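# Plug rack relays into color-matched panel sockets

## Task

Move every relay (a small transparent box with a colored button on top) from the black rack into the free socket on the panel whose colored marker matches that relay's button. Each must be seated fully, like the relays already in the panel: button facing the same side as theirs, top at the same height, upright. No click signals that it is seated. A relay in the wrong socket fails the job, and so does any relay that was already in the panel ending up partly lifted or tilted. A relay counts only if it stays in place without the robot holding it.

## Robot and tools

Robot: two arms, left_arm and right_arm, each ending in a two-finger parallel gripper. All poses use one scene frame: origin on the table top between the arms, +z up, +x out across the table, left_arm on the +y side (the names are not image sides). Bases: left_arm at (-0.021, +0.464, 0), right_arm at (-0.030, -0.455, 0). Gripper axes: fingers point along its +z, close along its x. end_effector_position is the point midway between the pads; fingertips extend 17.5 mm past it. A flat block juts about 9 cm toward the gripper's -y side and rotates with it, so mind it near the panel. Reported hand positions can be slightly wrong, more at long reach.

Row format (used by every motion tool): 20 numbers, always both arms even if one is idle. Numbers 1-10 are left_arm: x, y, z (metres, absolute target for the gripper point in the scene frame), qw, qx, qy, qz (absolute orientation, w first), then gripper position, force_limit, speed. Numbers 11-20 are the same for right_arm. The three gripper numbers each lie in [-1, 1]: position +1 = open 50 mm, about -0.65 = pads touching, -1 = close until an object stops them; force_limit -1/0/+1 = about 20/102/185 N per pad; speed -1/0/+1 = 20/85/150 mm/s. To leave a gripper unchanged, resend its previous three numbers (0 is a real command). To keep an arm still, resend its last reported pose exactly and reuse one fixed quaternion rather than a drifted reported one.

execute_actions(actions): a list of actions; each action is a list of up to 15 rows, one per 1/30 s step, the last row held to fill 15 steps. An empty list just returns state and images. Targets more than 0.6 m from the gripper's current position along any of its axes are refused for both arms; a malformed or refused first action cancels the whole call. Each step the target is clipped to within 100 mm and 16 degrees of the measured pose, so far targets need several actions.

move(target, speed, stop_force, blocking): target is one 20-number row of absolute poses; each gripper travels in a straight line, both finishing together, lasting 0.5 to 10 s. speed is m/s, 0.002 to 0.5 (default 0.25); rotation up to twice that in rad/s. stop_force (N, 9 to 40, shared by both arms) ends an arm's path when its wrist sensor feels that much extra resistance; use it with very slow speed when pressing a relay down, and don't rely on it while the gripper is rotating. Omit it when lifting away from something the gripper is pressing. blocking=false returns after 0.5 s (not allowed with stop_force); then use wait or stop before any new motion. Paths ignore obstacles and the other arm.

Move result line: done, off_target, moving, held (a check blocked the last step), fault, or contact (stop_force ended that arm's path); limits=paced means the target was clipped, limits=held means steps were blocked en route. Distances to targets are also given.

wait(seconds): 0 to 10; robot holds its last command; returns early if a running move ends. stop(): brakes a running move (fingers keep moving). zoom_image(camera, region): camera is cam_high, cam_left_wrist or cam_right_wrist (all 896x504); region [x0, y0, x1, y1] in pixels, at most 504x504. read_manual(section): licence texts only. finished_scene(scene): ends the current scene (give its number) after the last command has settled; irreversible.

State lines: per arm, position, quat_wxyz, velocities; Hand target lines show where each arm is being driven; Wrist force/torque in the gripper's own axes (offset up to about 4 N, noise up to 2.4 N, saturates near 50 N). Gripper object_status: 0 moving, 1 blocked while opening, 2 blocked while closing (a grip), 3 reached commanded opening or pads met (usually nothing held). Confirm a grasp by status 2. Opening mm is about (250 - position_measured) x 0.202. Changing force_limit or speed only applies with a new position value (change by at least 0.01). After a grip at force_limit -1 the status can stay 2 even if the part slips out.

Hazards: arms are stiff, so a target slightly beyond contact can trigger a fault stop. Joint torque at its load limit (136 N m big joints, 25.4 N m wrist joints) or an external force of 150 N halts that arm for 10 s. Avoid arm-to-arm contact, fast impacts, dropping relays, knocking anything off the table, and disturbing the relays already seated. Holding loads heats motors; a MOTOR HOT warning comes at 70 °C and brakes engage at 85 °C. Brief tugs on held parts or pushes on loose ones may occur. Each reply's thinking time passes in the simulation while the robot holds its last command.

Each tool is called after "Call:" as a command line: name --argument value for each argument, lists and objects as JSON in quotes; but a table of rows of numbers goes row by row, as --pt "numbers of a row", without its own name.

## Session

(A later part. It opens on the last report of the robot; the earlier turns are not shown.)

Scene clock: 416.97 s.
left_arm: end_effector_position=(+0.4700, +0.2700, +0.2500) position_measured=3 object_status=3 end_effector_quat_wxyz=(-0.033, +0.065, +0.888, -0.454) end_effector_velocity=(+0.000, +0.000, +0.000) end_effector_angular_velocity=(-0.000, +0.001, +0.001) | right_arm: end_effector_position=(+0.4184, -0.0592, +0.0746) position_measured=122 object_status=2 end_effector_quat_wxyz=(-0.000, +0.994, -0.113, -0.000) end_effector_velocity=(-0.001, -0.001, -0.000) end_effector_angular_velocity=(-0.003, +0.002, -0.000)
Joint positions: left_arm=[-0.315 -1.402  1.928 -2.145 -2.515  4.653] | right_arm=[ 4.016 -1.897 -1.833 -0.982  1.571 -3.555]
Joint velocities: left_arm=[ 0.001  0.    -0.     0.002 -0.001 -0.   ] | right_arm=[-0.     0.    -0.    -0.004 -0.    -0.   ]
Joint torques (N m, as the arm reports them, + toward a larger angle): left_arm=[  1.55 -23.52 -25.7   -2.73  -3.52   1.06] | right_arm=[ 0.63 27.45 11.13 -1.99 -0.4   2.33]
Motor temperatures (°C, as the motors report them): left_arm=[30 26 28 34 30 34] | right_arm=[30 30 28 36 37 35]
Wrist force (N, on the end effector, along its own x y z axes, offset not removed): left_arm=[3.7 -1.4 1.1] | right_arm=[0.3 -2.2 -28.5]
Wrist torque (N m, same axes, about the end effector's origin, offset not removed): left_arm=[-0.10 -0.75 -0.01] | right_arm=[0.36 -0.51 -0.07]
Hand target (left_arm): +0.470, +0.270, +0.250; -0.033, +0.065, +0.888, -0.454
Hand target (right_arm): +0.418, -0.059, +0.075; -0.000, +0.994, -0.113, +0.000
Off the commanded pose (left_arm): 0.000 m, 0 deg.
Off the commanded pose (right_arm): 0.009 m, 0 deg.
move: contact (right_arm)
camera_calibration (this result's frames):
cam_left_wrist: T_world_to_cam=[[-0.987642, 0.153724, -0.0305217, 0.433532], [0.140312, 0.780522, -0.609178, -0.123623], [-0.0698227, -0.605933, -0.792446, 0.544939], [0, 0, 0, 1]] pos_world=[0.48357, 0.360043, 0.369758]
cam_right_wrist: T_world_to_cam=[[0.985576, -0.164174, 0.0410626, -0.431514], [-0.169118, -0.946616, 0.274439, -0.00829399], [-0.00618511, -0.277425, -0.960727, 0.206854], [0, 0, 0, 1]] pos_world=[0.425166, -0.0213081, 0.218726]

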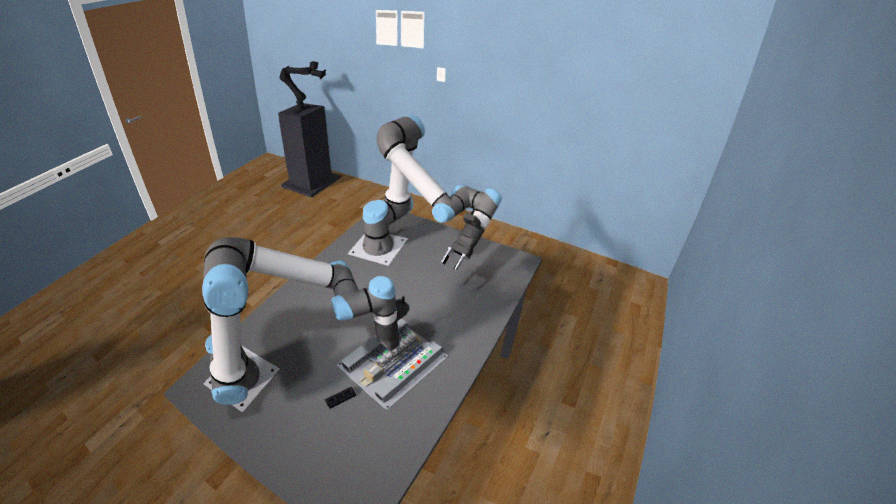

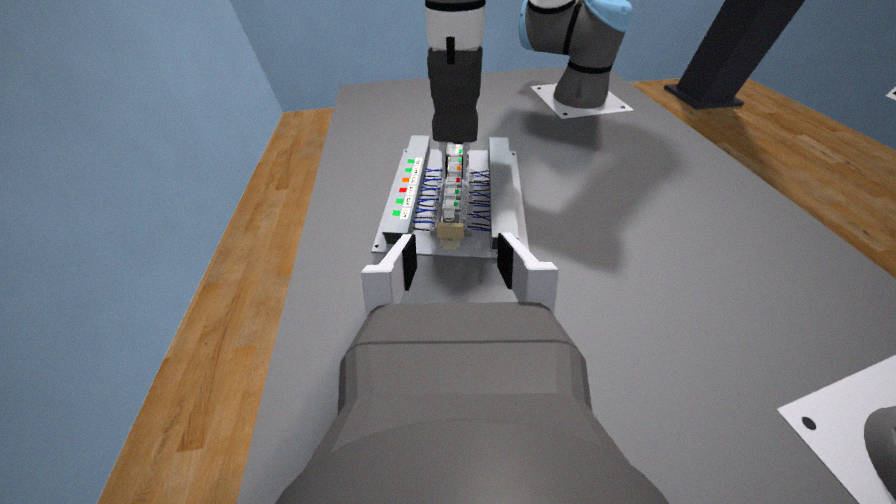

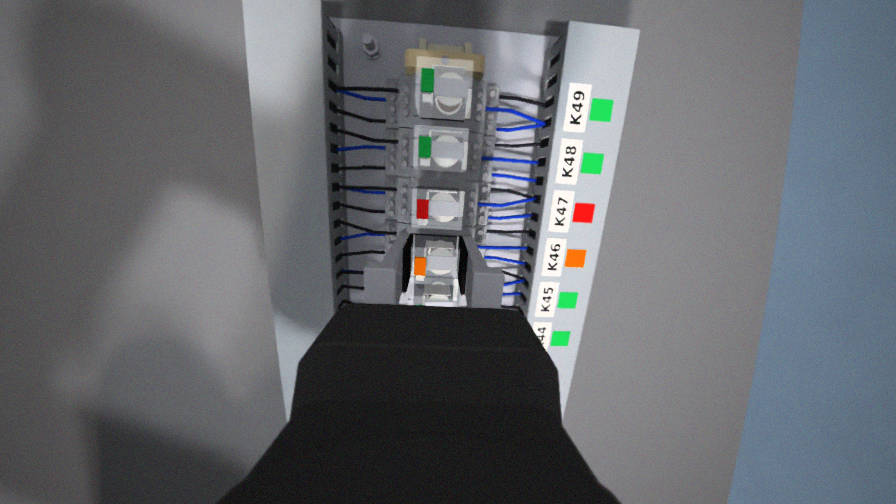

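Same signature as the red. Continue pushing.

Call:
move --target '[0.47,0.27,0.25,-0.033,0.065,0.888,-0.454,1,0,0, 0.4184,-0.0590,0.066,0,0.9936,-0.1132,0,-1,0,-0.5]' --speed 0.003 --stop_force 40

Scene clock: 422.47 s.
left_arm: end_effector_position=(+0.4700, +0.2700, +0.2500) position_measured=3 object_status=3 end_effector_quat_wxyz=(-0.033, +0.065, +0.888, -0.454) end_effector_velocity=(+0.000, +0.000, +0.000) end_effector_angular_velocity=(-0.000, -0.000, +0.000) | right_arm: end_effector_position=(+0.4184, -0.0591, +0.0700) position_measured=122 object_status=2 end_effector_quat_wxyz=(-0.000, +0.994, -0.113, +0.000) end_effector_velocity=(-0.001, -0.001, -0.001) end_effector_angular_velocity=(-0.005, +0.003, +0.000)
Joint positions: left_arm=[-0.315 -1.402  1.928 -2.145 -2.515  4.653] | right_arm=[ 4.016 -1.904 -1.838 -0.97   1.571 -3.555]
Joint velocities: left_arm=[ 0.     0.    -0.001  0.001  0.     0.   ] | right_arm=[ 0.    -0.001 -0.    -0.005 -0.     0.   ]
Joint torques (N m, as the arm reports them, + toward a larger angle): left_arm=[  1.63 -25.85 -25.58  -2.66  -3.47   1.09] | right_arm=[12.22  8.02 -2.75 -4.3  -3.32  2.94]
Motor temperatures (°C, as the motors report them): left_arm=[30 26 28 34 30 34] | right_arm=[30 30 28 36 37 35]
Wrist force (N, on the end effector, along its own x y z axes, offset not removed): left_arm=[3.4 0.1 1.5] | right_arm=[-4.0 3.7 -50.0]
Wrist torque (N m, same axes, about the end effector's origin, offset not removed): left_arm=[0.15 -0.75 0.06] | right_arm=[0.29 -0.46 -0.01]
Hand target (left_arm): +0.470, +0.270, +0.250; -0.033, +0.065, +0.888, -0.454
Hand target (right_arm): +0.418, -0.059, +0.070; -0.000, +0.994, -0.113, +0.000
Off the commanded pose (left_arm): 0.000 m, 0 deg.
Off the commanded pose (right_arm): 0.004 m, 0 deg.
move: contact (right_arm)
camera_calibration (this result's frames):
cam_left_wrist: T_world_to_cam=[[-0.987642, 0.153724, -0.0305215, 0.433532], [0.140312, 0.780522, -0.609178, -0.123623], [-0.0698227, -0.605933, -0.792446, 0.544939], [0, 0, 0, 1]] pos_world=[0.48357, 0.360043, 0.369758]
cam_right_wrist: T_world_to_cam=[[0.985571, -0.164179, 0.0411731, -0.431316], [-0.169155, -0.946657, 0.274275, -0.00687885], [-0.00605341, -0.277282, -0.96077, 0.202408], [0, 0, 0, 1]] pos_world=[0.425154, -0.0212009, 0.214113]

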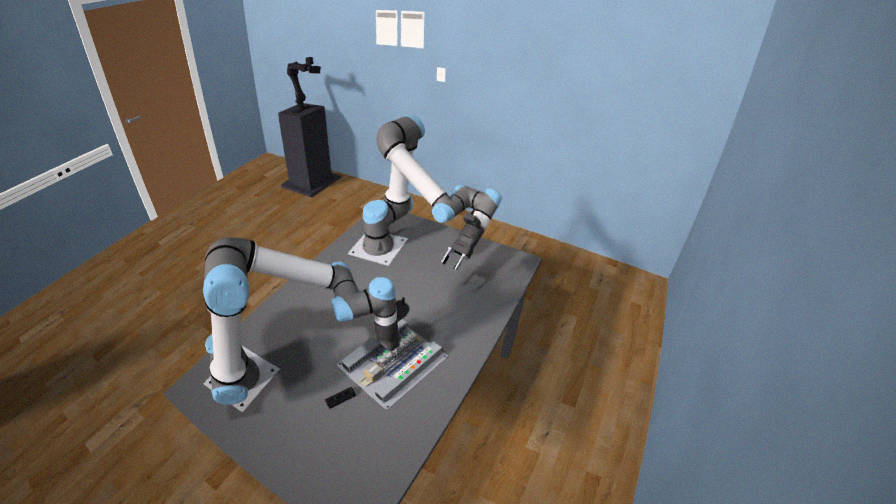

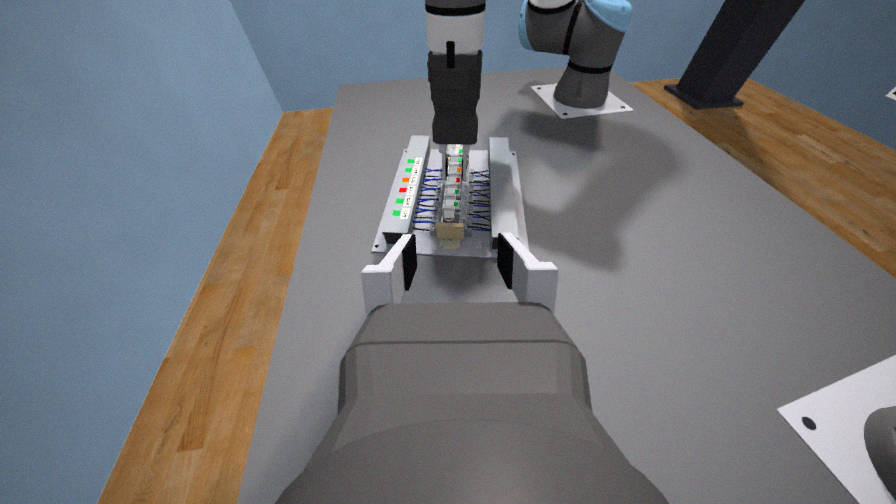

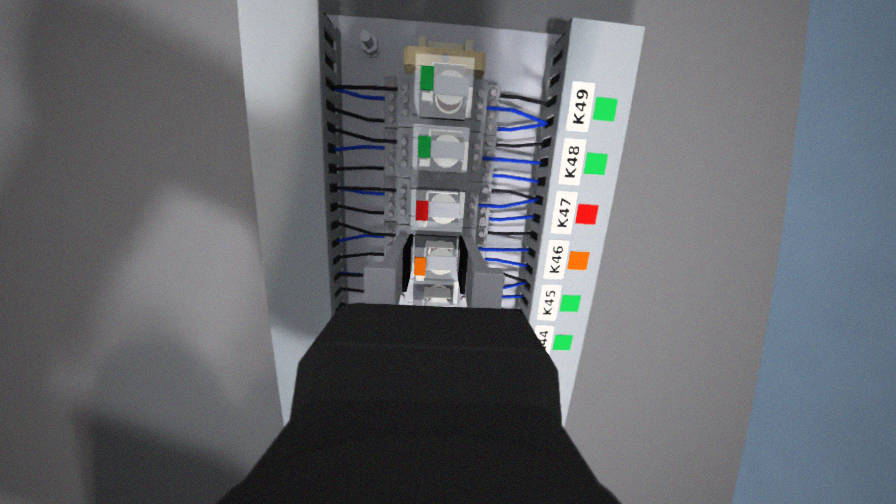

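Call:
execute_actions --actions '[[[0.47,0.27,0.25,-0.033,0.065,0.888,-0.454,1,0,0, 0.4184,-0.0591,0.0699,0,0.9936,-0.1132,0,-1,0,-0.5],[0.47,0.27,0.25,-0.033,0.065,0.888,-0.454,1,0,0, 0.4184,-0.0591,0.0698,0,0.9936,-0.1132,0,-1,0,-0.5],[0.47,0.27,0.25,-0.033,0.065,0.888,-0.454,1,0,0, 0.4184,-0.0591,0.0697,0,0.9936,-0.1132,0,-1,0,-0.5]],[[0.47,0.27,0.25,-0.033,0.065,0.888,-0.454,1,0,0, 0.4184,-0.0591,0.0697,0,0.9936,-0.1132,0,-1,0,-0.5]]]'

Scene clock: 432.67 s.
left_arm: end_effector_position=(+0.4700, +0.2700, +0.2500) position_measured=3 object_status=3 end_effector_quat_wxyz=(-0.033, +0.065, +0.888, -0.454) end_effector_velocity=(-0.000, +0.000, -0.000) end_effector_angular_velocity=(+0.000, +0.002, +0.000) | right_arm: end_effector_position=(+0.4184, -0.0591, +0.0697) position_measured=122 object_status=2 end_effector_quat_wxyz=(-0.000, +0.994, -0.113, +0.000) end_effector_velocity=(+0.000, -0.000, -0.000) end_effector_angular_velocity=(-0.000, +0.000, -0.000)
Joint positions: left_arm=[-0.315 -1.402  1.928 -2.145 -2.515  4.653] | right_arm=[ 4.016 -1.904 -1.839 -0.97   1.571 -3.555]
Joint velocities: left_arm=[-0.     0.     0.     0.001  0.    -0.   ] | right_arm=[-0. -0.  0. -0. -0.  0.]
Joint torques (N m, as the arm reports them, + toward a larger angle): left_arm=[  0.24 -26.22 -26.61  -2.74  -3.47   1.06] | right_arm=[ 12.72 -18.12 -18.46  -2.41  -3.84   2.4 ]
Motor temperatures (°C, as the motors report them): left_arm=[30 26 28 34 30 34] | right_arm=[30 30 28 36 37 35]
Wrist force (N, on the end effector, along its own x y z axes, offset not removed): left_arm=[3.1 -0.7 1.2] | right_arm=[-6.6 6.0 -50.0]
Wrist torque (N m, same axes, about the end effector's origin, offset not removed): left_arm=[-0.04 -0.64 0.06] | right_arm=[0.60 -0.46 -0.06]
Hand target (left_arm): +0.470, +0.270, +0.250; -0.033, +0.065, +0.888, -0.454
Hand target (right_arm): +0.418, -0.059, +0.070; +0.000, +0.994, -0.113, +0.000
Off the commanded pose (left_arm): 0.000 m, 0 deg.
Off the commanded pose (right_arm): 0.000 m, 0 deg.
camera_calibration (this result's frames):
cam_left_wrist: T_world_to_cam=[[-0.987642, 0.153724, -0.0305217, 0.433532], [0.140312, 0.780522, -0.609179, -0.123623], [-0.0698227, -0.605933, -0.792446, 0.544939], [0, 0, 0, 1]] pos_world=[0.48357, 0.360043, 0.369758]
cam_right_wrist: T_world_to_cam=[[0.985572, -0.164174, 0.0411719, -0.431302], [-0.16915, -0.946639, 0.274342, -0.00685048], [-0.00606513, -0.277348, -0.96075, 0.202197], [0, 0, 0, 1]] pos_world=[0.425147, -0.0212147, 0.213898]

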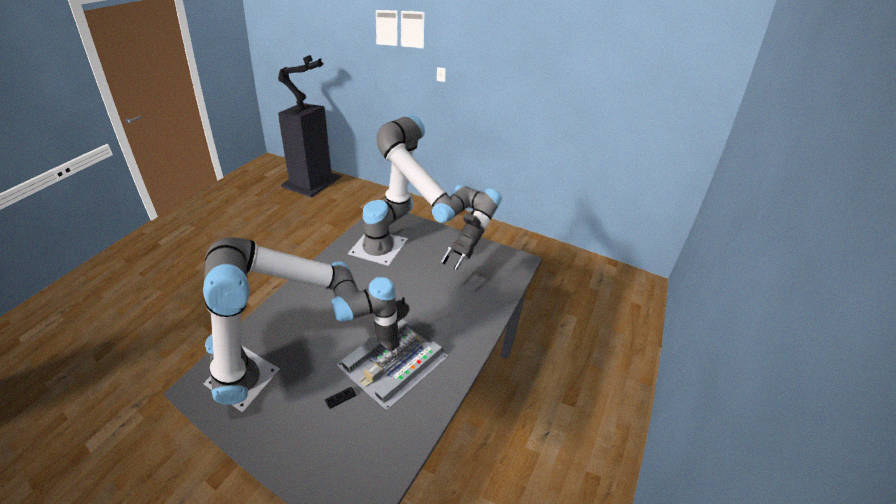

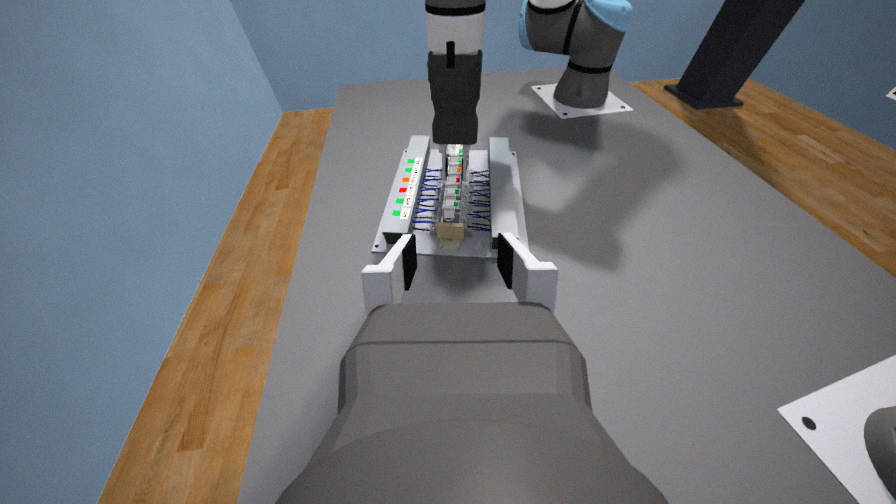

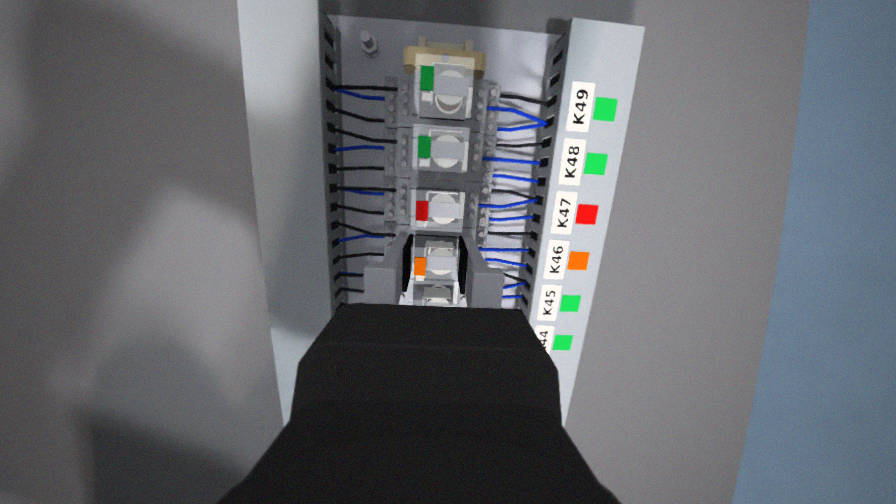

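Seated. Relieve, open, raise; then inspect with the left camera.

Call:
execute_actions --actions '[[[0.47,0.27,0.25,-0.033,0.065,0.888,-0.454,1,0,0, 0.4184,-0.0591,0.0700,0,0.9936,-0.1132,0,-1,0,-0.5],[0.47,0.27,0.25,-0.033,0.065,0.888,-0.454,1,0,0, 0.4184,-0.0591,0.0703,0,0.9936,-0.1132,0,-1,0,-0.5],[0.47,0.27,0.25,-0.033,0.065,0.888,-0.454,1,0,0, 0.4184,-0.0591,0.0706,0,0.9936,-0.1132,0,-1,0,-0.5],[0.47,0.27,0.25,-0.033,0.065,0.888,-0.454,1,0,0, 0.4184,-0.0591,0.0707,0,0.9936,-0.1132,0,-1,0,-0.5]],[[0.47,0.27,0.25,-0.033,0.065,0.888,-0.454,1,0,0, 0.4184,-0.0591,0.0707,0,0.9936,-0.1132,0,0.5,0,-0.3]],[[0.47,0.27,0.25,-0.033,0.065,0.888,-0.454,1,0,0, 0.4184,-0.0591,0.0707,0,0.9936,-0.1132,0,0.5,0,-0.3]]]'

Call:
move --target '[0.47,0.27,0.25,-0.033,0.065,0.888,-0.454,1,0,0, 0.4184,-0.0591,0.13,0,0.9936,-0.1132,0,0.5,0,-0.3]' --speed 0.1

Call:
move --target '[0.437,0.085,0.133,-0.033,0.065,0.888,-0.454,1,0,0, 0.40,-0.16,0.22,0,0.9936,-0.1132,0,0.5,0,-0.3]' --speed 0.3

Call:
zoom_image --camera "cam_left_wrist" --region '[405,100,505,280]'

Call:
zoom_image --camera "cam_right_wrist" --region '[340,20,560,300]'

Scene clock: 441.17 s.
left_arm: end_effector_position=(+0.4700, +0.2700, +0.2500) position_measured=3 object_status=3 end_effector_quat_wxyz=(-0.033, +0.065, +0.888, -0.454) end_effector_velocity=(-0.000, +0.001, -0.001) end_effector_angular_velocity=(-0.000, +0.003, +0.001) | right_arm: end_effector_position=(+0.4184, -0.0591, +0.0707) position_measured=78 object_status=3 end_effector_quat_wxyz=(+0.000, +0.994, -0.113, -0.000) end_effector_velocity=(-0.000, -0.000, -0.001) end_effector_angular_velocity=(-0.002, +0.001, -0.000)
Joint positions: left_arm=[-0.315 -1.402  1.928 -2.145 -2.515  4.653] | right_arm=[ 4.016 -1.903 -1.838 -0.972  1.571 -3.555]
Joint velocities: left_arm=[ 0.001  0.     0.002  0.001 -0.001 -0.   ] | right_arm=[-0.    -0.001 -0.    -0.001 -0.    -0.   ]
Joint torques (N m, as the arm reports them, + toward a larger angle): left_arm=[ -1.31 -25.31 -25.4   -2.75  -3.39   0.88] | right_arm=[ 8.99 49.84 33.75  5.01  1.36  1.6 ]
Motor temperatures (°C, as the motors report them): left_arm=[30 26 28 34 30 34] | right_arm=[30 30 28 36 37 35]
Wrist force (N, on the end effector, along its own x y z axes, offset not removed): left_arm=[2.8 0.1 1.2] | right_arm=[1.5 0.3 -0.5]
Wrist torque (N m, same axes, about the end effector's origin, offset not removed): left_arm=[0.09 -0.61 0.08] | right_arm=[0.14 -0.32 -0.06]
Hand target (left_arm): +0.470, +0.270, +0.250; -0.033, +0.065, +0.888, -0.454
Hand target (right_arm): +0.418, -0.059, +0.071; -0.000, +0.994, -0.113, -0.000
Off the commanded pose (left_arm): 0.000 m, 0 deg.
Off the commanded pose (right_arm): 0.000 m, 0 deg.
camera_calibration (this result's frames):
cam_left_wrist: T_world_to_cam=[[-0.987642, 0.153724, -0.0305216, 0.433532], [0.140312, 0.780522, -0.609178, -0.123623], [-0.0698228, -0.605933, -0.792446, 0.544939], [0, 0, 0, 1]] pos_world=[0.48357, 0.360043, 0.369758]
cam_right_wrist: T_world_to_cam=[[0.985574, -0.164172, 0.0411247, -0.431323], [-0.169133, -0.946614, 0.274439, -0.00714092], [-0.0061258, -0.277435, -0.960725, 0.20313], [0, 0, 0, 1]] pos_world=[0.425137, -0.0212152, 0.21485]

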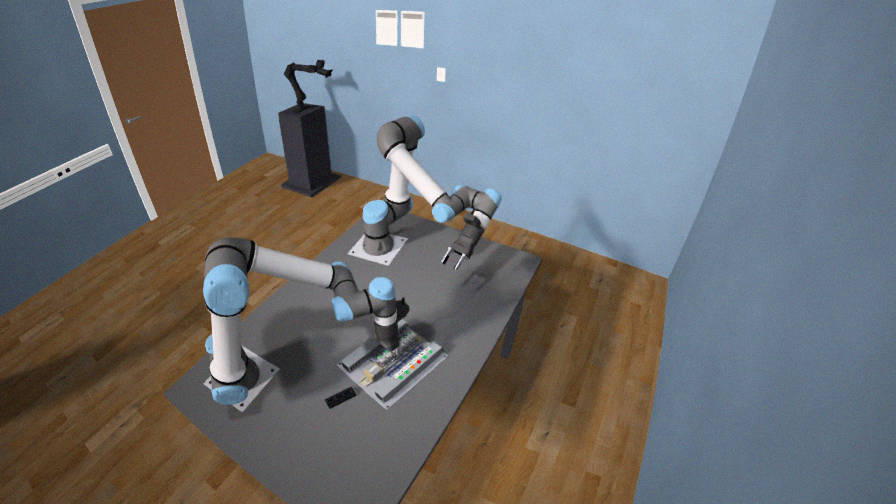

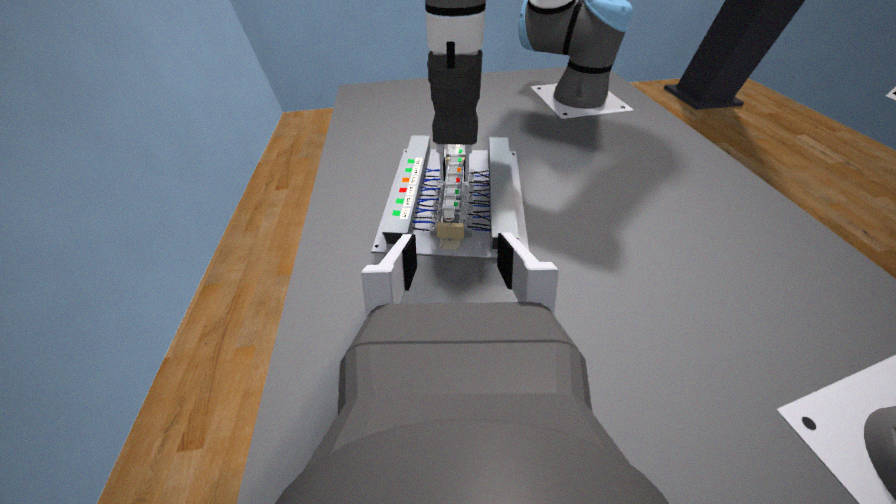

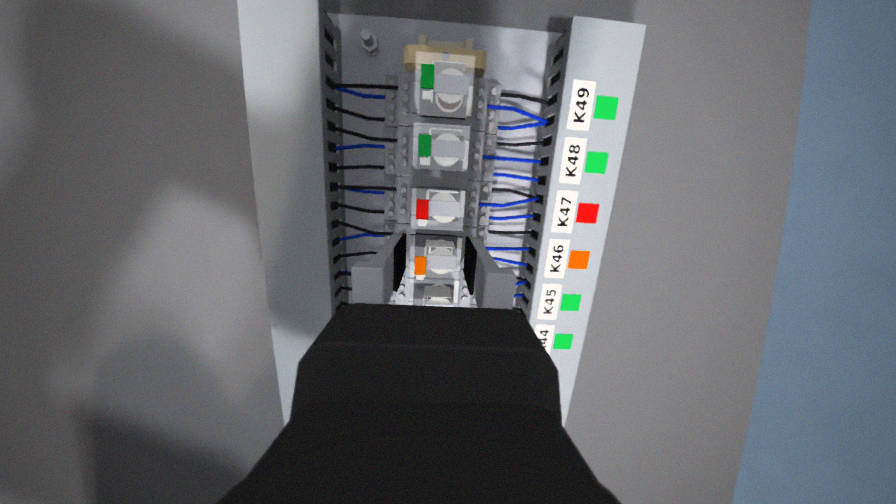

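Scene clock: 442.23 s.
left_arm: end_effector_position=(+0.4700, +0.2700, +0.2500) position_measured=3 object_status=3 end_effector_quat_wxyz=(-0.033, +0.065, +0.888, -0.454) end_effector_velocity=(+0.000, -0.000, +0.000) end_effector_angular_velocity=(-0.000, +0.001, -0.000) | right_arm: end_effector_position=(+0.4185, -0.0590, +0.1297) position_measured=78 object_status=3 end_effector_quat_wxyz=(-0.000, +0.994, -0.113, +0.000) end_effector_velocity=(+0.000, +0.001, +0.002) end_effector_angular_velocity=(+0.001, -0.001, +0.000)
Joint positions: left_arm=[-0.315 -1.402  1.928 -2.145 -2.515  4.653] | right_arm=[ 4.016 -1.832 -1.761 -1.12   1.571 -3.555]
Joint velocities: left_arm=[-0.     0.    -0.001  0.002 -0.    -0.   ] | right_arm=[ 0.     0.002  0.004 -0.004 -0.    -0.   ]
Joint torques (N m, as the arm reports them, + toward a larger angle): left_arm=[ -0.15 -26.98 -25.62  -3.12  -3.33   0.98] | right_arm=[ 0.12 48.87 34.48  1.62  0.55 -0.99]
Motor temperatures (°C, as the motors report them): left_arm=[30 26 28 34 30 34] | right_arm=[30 30 28 36 37 35]
Wrist force (N, on the end effector, along its own x y z axes, offset not removed): left_arm=[2.4 -0.5 1.6] | right_arm=[2.7 1.4 0.4]
Wrist torque (N m, same axes, about the end effector's origin, offset not removed): left_arm=[-0.01 -0.47 0.04] | right_arm=[0.26 -0.44 0.03]
Hand target (left_arm): +0.470, +0.270, +0.250; -0.033, +0.065, +0.888, -0.454
Hand target (right_arm): +0.418, -0.059, +0.130; -0.000, +0.994, -0.113, +0.000
Off the commanded pose (left_arm): 0.000 m, 0 deg.
Off the commanded pose (right_arm): 0.000 m, 0 deg.
move: done
camera_calibration (this result's frames):
cam_left_wrist: T_world_to_cam=[[-0.987642, 0.153724, -0.0305215, 0.433532], [0.140312, 0.780522, -0.609179, -0.123623], [-0.0698228, -0.605933, -0.792446, 0.544939], [0, 0, 0, 1]] pos_world=[0.48357, 0.360043, 0.369758]
cam_right_wrist: T_world_to_cam=[[0.985573, -0.164173, 0.0411465, -0.433819], [-0.169141, -0.946624, 0.274397, -0.0232047], [-0.00609846, -0.277398, -0.960736, 0.259859], [0, 0, 0, 1]] pos_world=[0.42522, -0.0211034, 0.273873]

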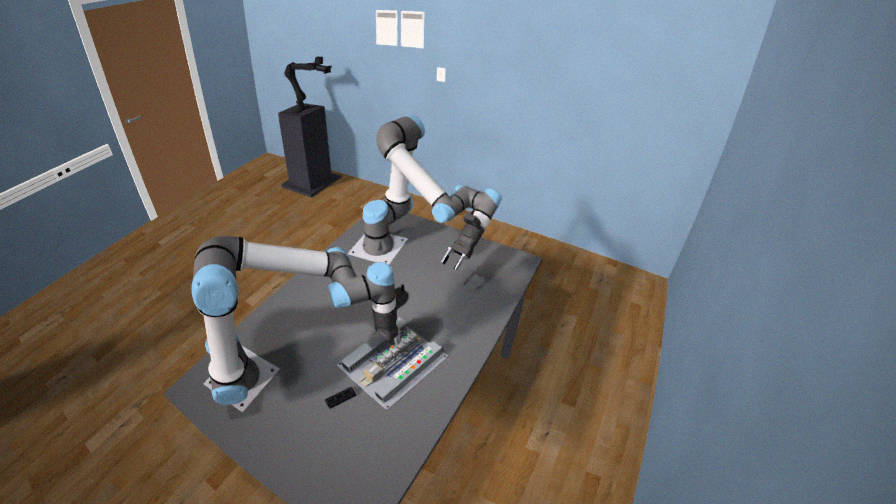

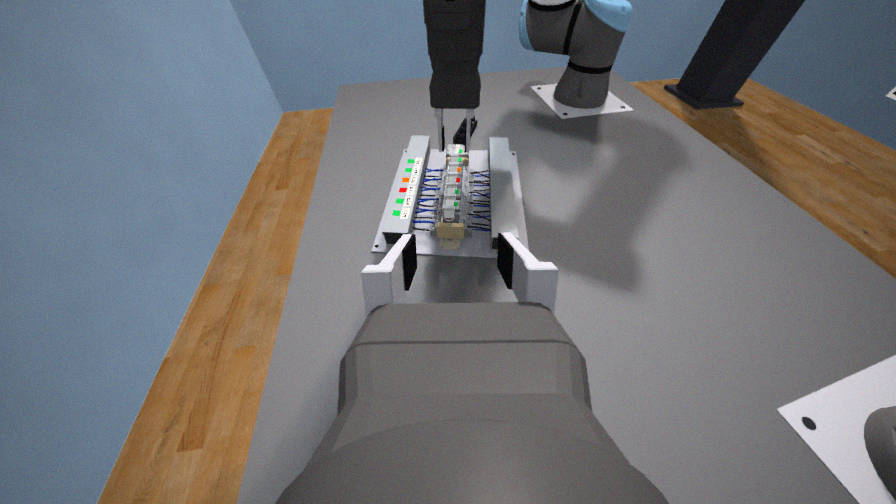

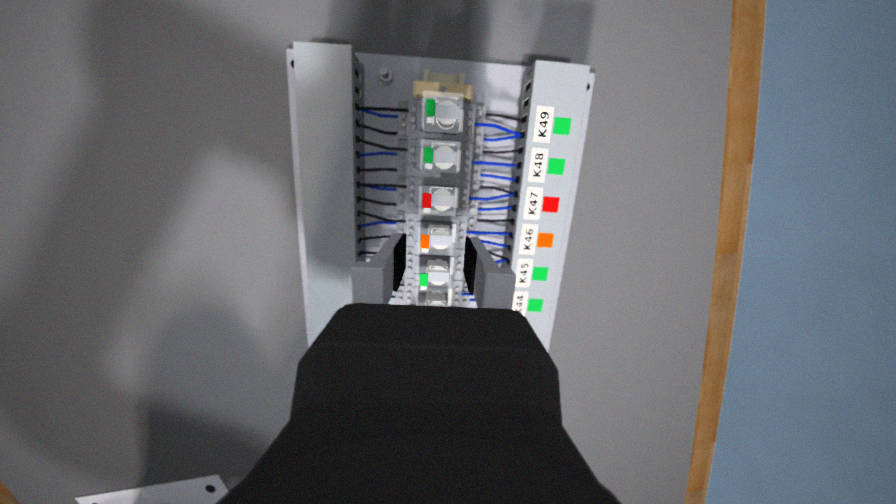

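Scene clock: 443.67 s.
left_arm: end_effector_position=(+0.4369, +0.0850, +0.1332) position_measured=3 object_status=3 end_effector_quat_wxyz=(-0.034, +0.065, +0.888, -0.454) end_effector_velocity=(+0.001, -0.002, -0.001) end_effector_angular_velocity=(-0.002, -0.002, +0.004) | right_arm: end_effector_position=(+0.4001, -0.1597, +0.2200) position_measured=78 object_status=3 end_effector_quat_wxyz=(-0.000, +0.994, -0.113, -0.000) end_effector_velocity=(+0.000, -0.000, +0.001) end_effector_angular_velocity=(+0.002, -0.002, -0.000)
Joint positions: left_arm=[-0.683 -1.125  2.084 -3.026 -2.414  4.084] | right_arm=[ 3.921 -1.583 -1.803 -1.326  1.571 -3.65 ]
Joint velocities: left_arm=[-0.004  0.005  0.    -0.016  0.003 -0.011] | right_arm=[-0.001  0.003  0.     0.     0.    -0.001]
Joint torques (N m, as the arm reports them, + toward a larger angle): left_arm=[-10.02 -27.2   -9.78  -4.65   0.42  -1.5 ] | right_arm=[-10.64  37.74  36.04   1.73   1.25  -2.2 ]
Motor temperatures (°C, as the motors report them): left_arm=[30 26 28 34 30 34] | right_arm=[30 30 28 36 37 35]
Wrist force (N, on the end effector, along its own x y z axes, offset not removed): left_arm=[2.5 -0.2 -0.9] | right_arm=[2.7 0.9 -0.4]
Wrist torque (N m, same axes, about the end effector's origin, offset not removed): left_arm=[0.03 -0.63 0.09] | right_arm=[0.22 -0.46 0.03]
Hand target (left_arm): +0.437, +0.085, +0.133; -0.034, +0.065, +0.888, -0.454
Hand target (right_arm): +0.400, -0.160, +0.220; -0.000, +0.994, -0.113, -0.000
Off the commanded pose (left_arm): 0.000 m, 0 deg.
Off the commanded pose (right_arm): 0.000 m, 0 deg.
move: done
camera_calibration (this result's frames):
cam_left_wrist: T_world_to_cam=[[-0.987497, 0.154861, -0.0294612, 0.425363], [0.140508, 0.779949, -0.609866, -0.0457022], [-0.0714662, -0.606381, -0.791956, 0.338662], [0, 0, 0, 1]] pos_world=[0.450669, 0.175131, 0.252865]
cam_right_wrist: T_world_to_cam=[[0.985578, -0.164182, 0.0409989, -0.435897], [-0.169109, -0.946665, 0.274277, -0.14643], [-0.00621896, -0.277254, -0.960776, 0.318629], [0, 0, 0, 1]] pos_world=[0.406829, -0.121845, 0.364165]

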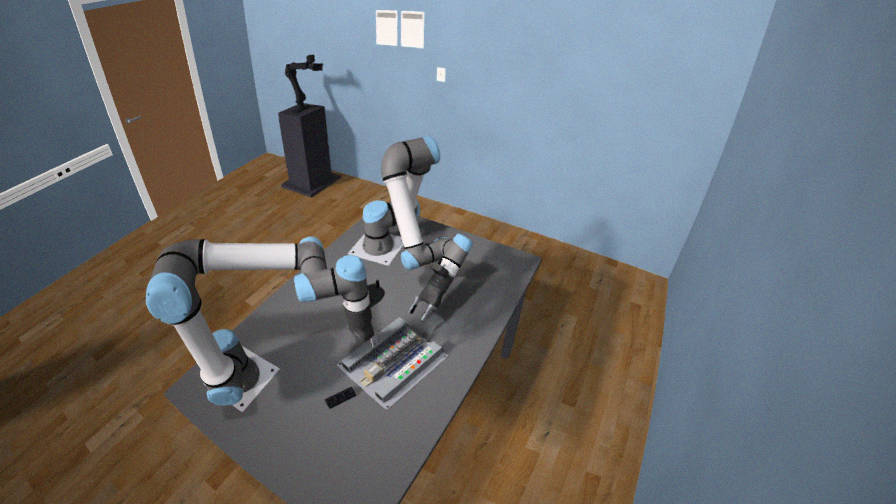

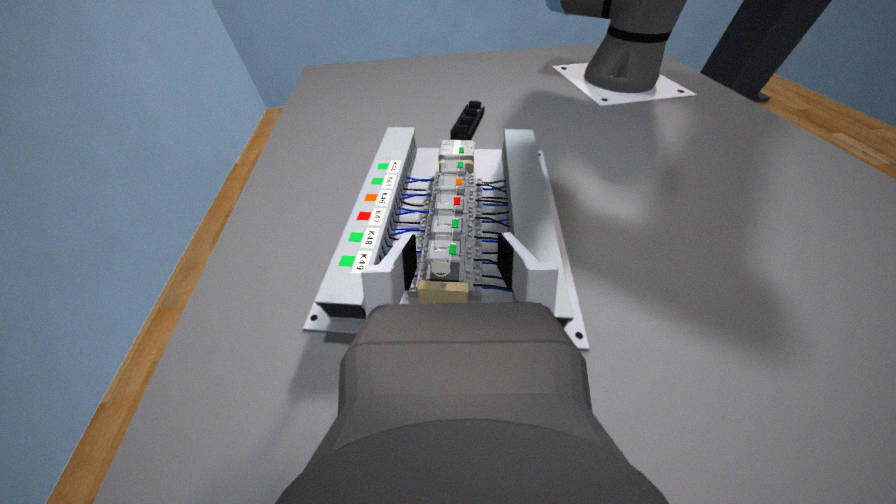

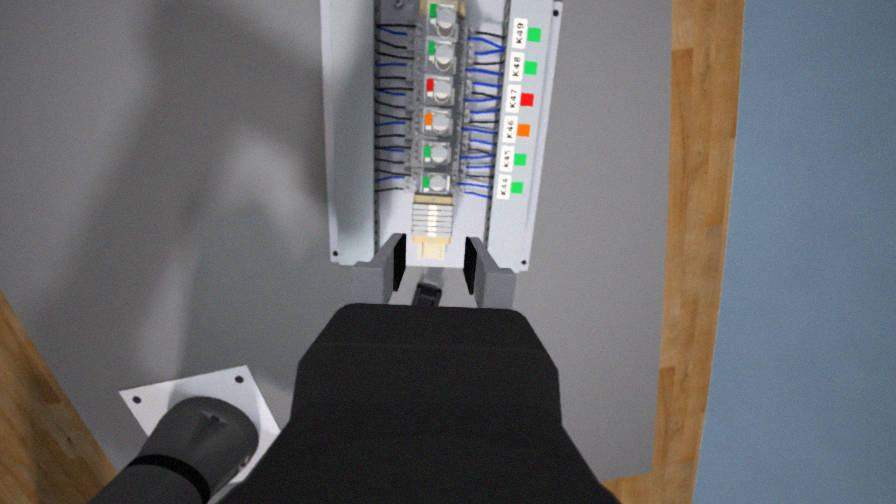

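Region (405, 100, 505, 280) of cam_left_wrist's 896x504 image, scaled by 2.800, with more detail than that image has.

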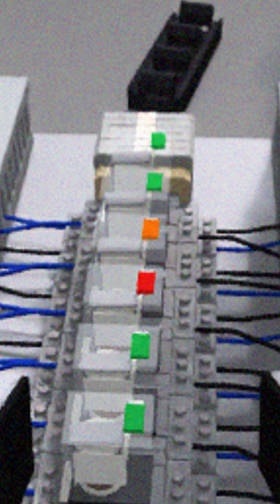

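Region (340, 20, 560, 300) of cam_right_wrist's 896x504 image, scaled by 1.800, with more detail than that image has; it fills the left 396 columns of this view, and the rest is white.

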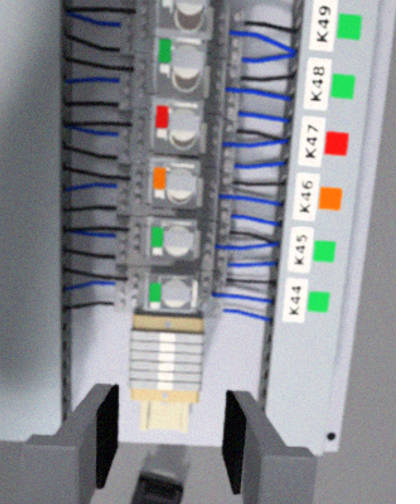

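Call:
finished_scene --scene 1

The scene is finished: the task was done.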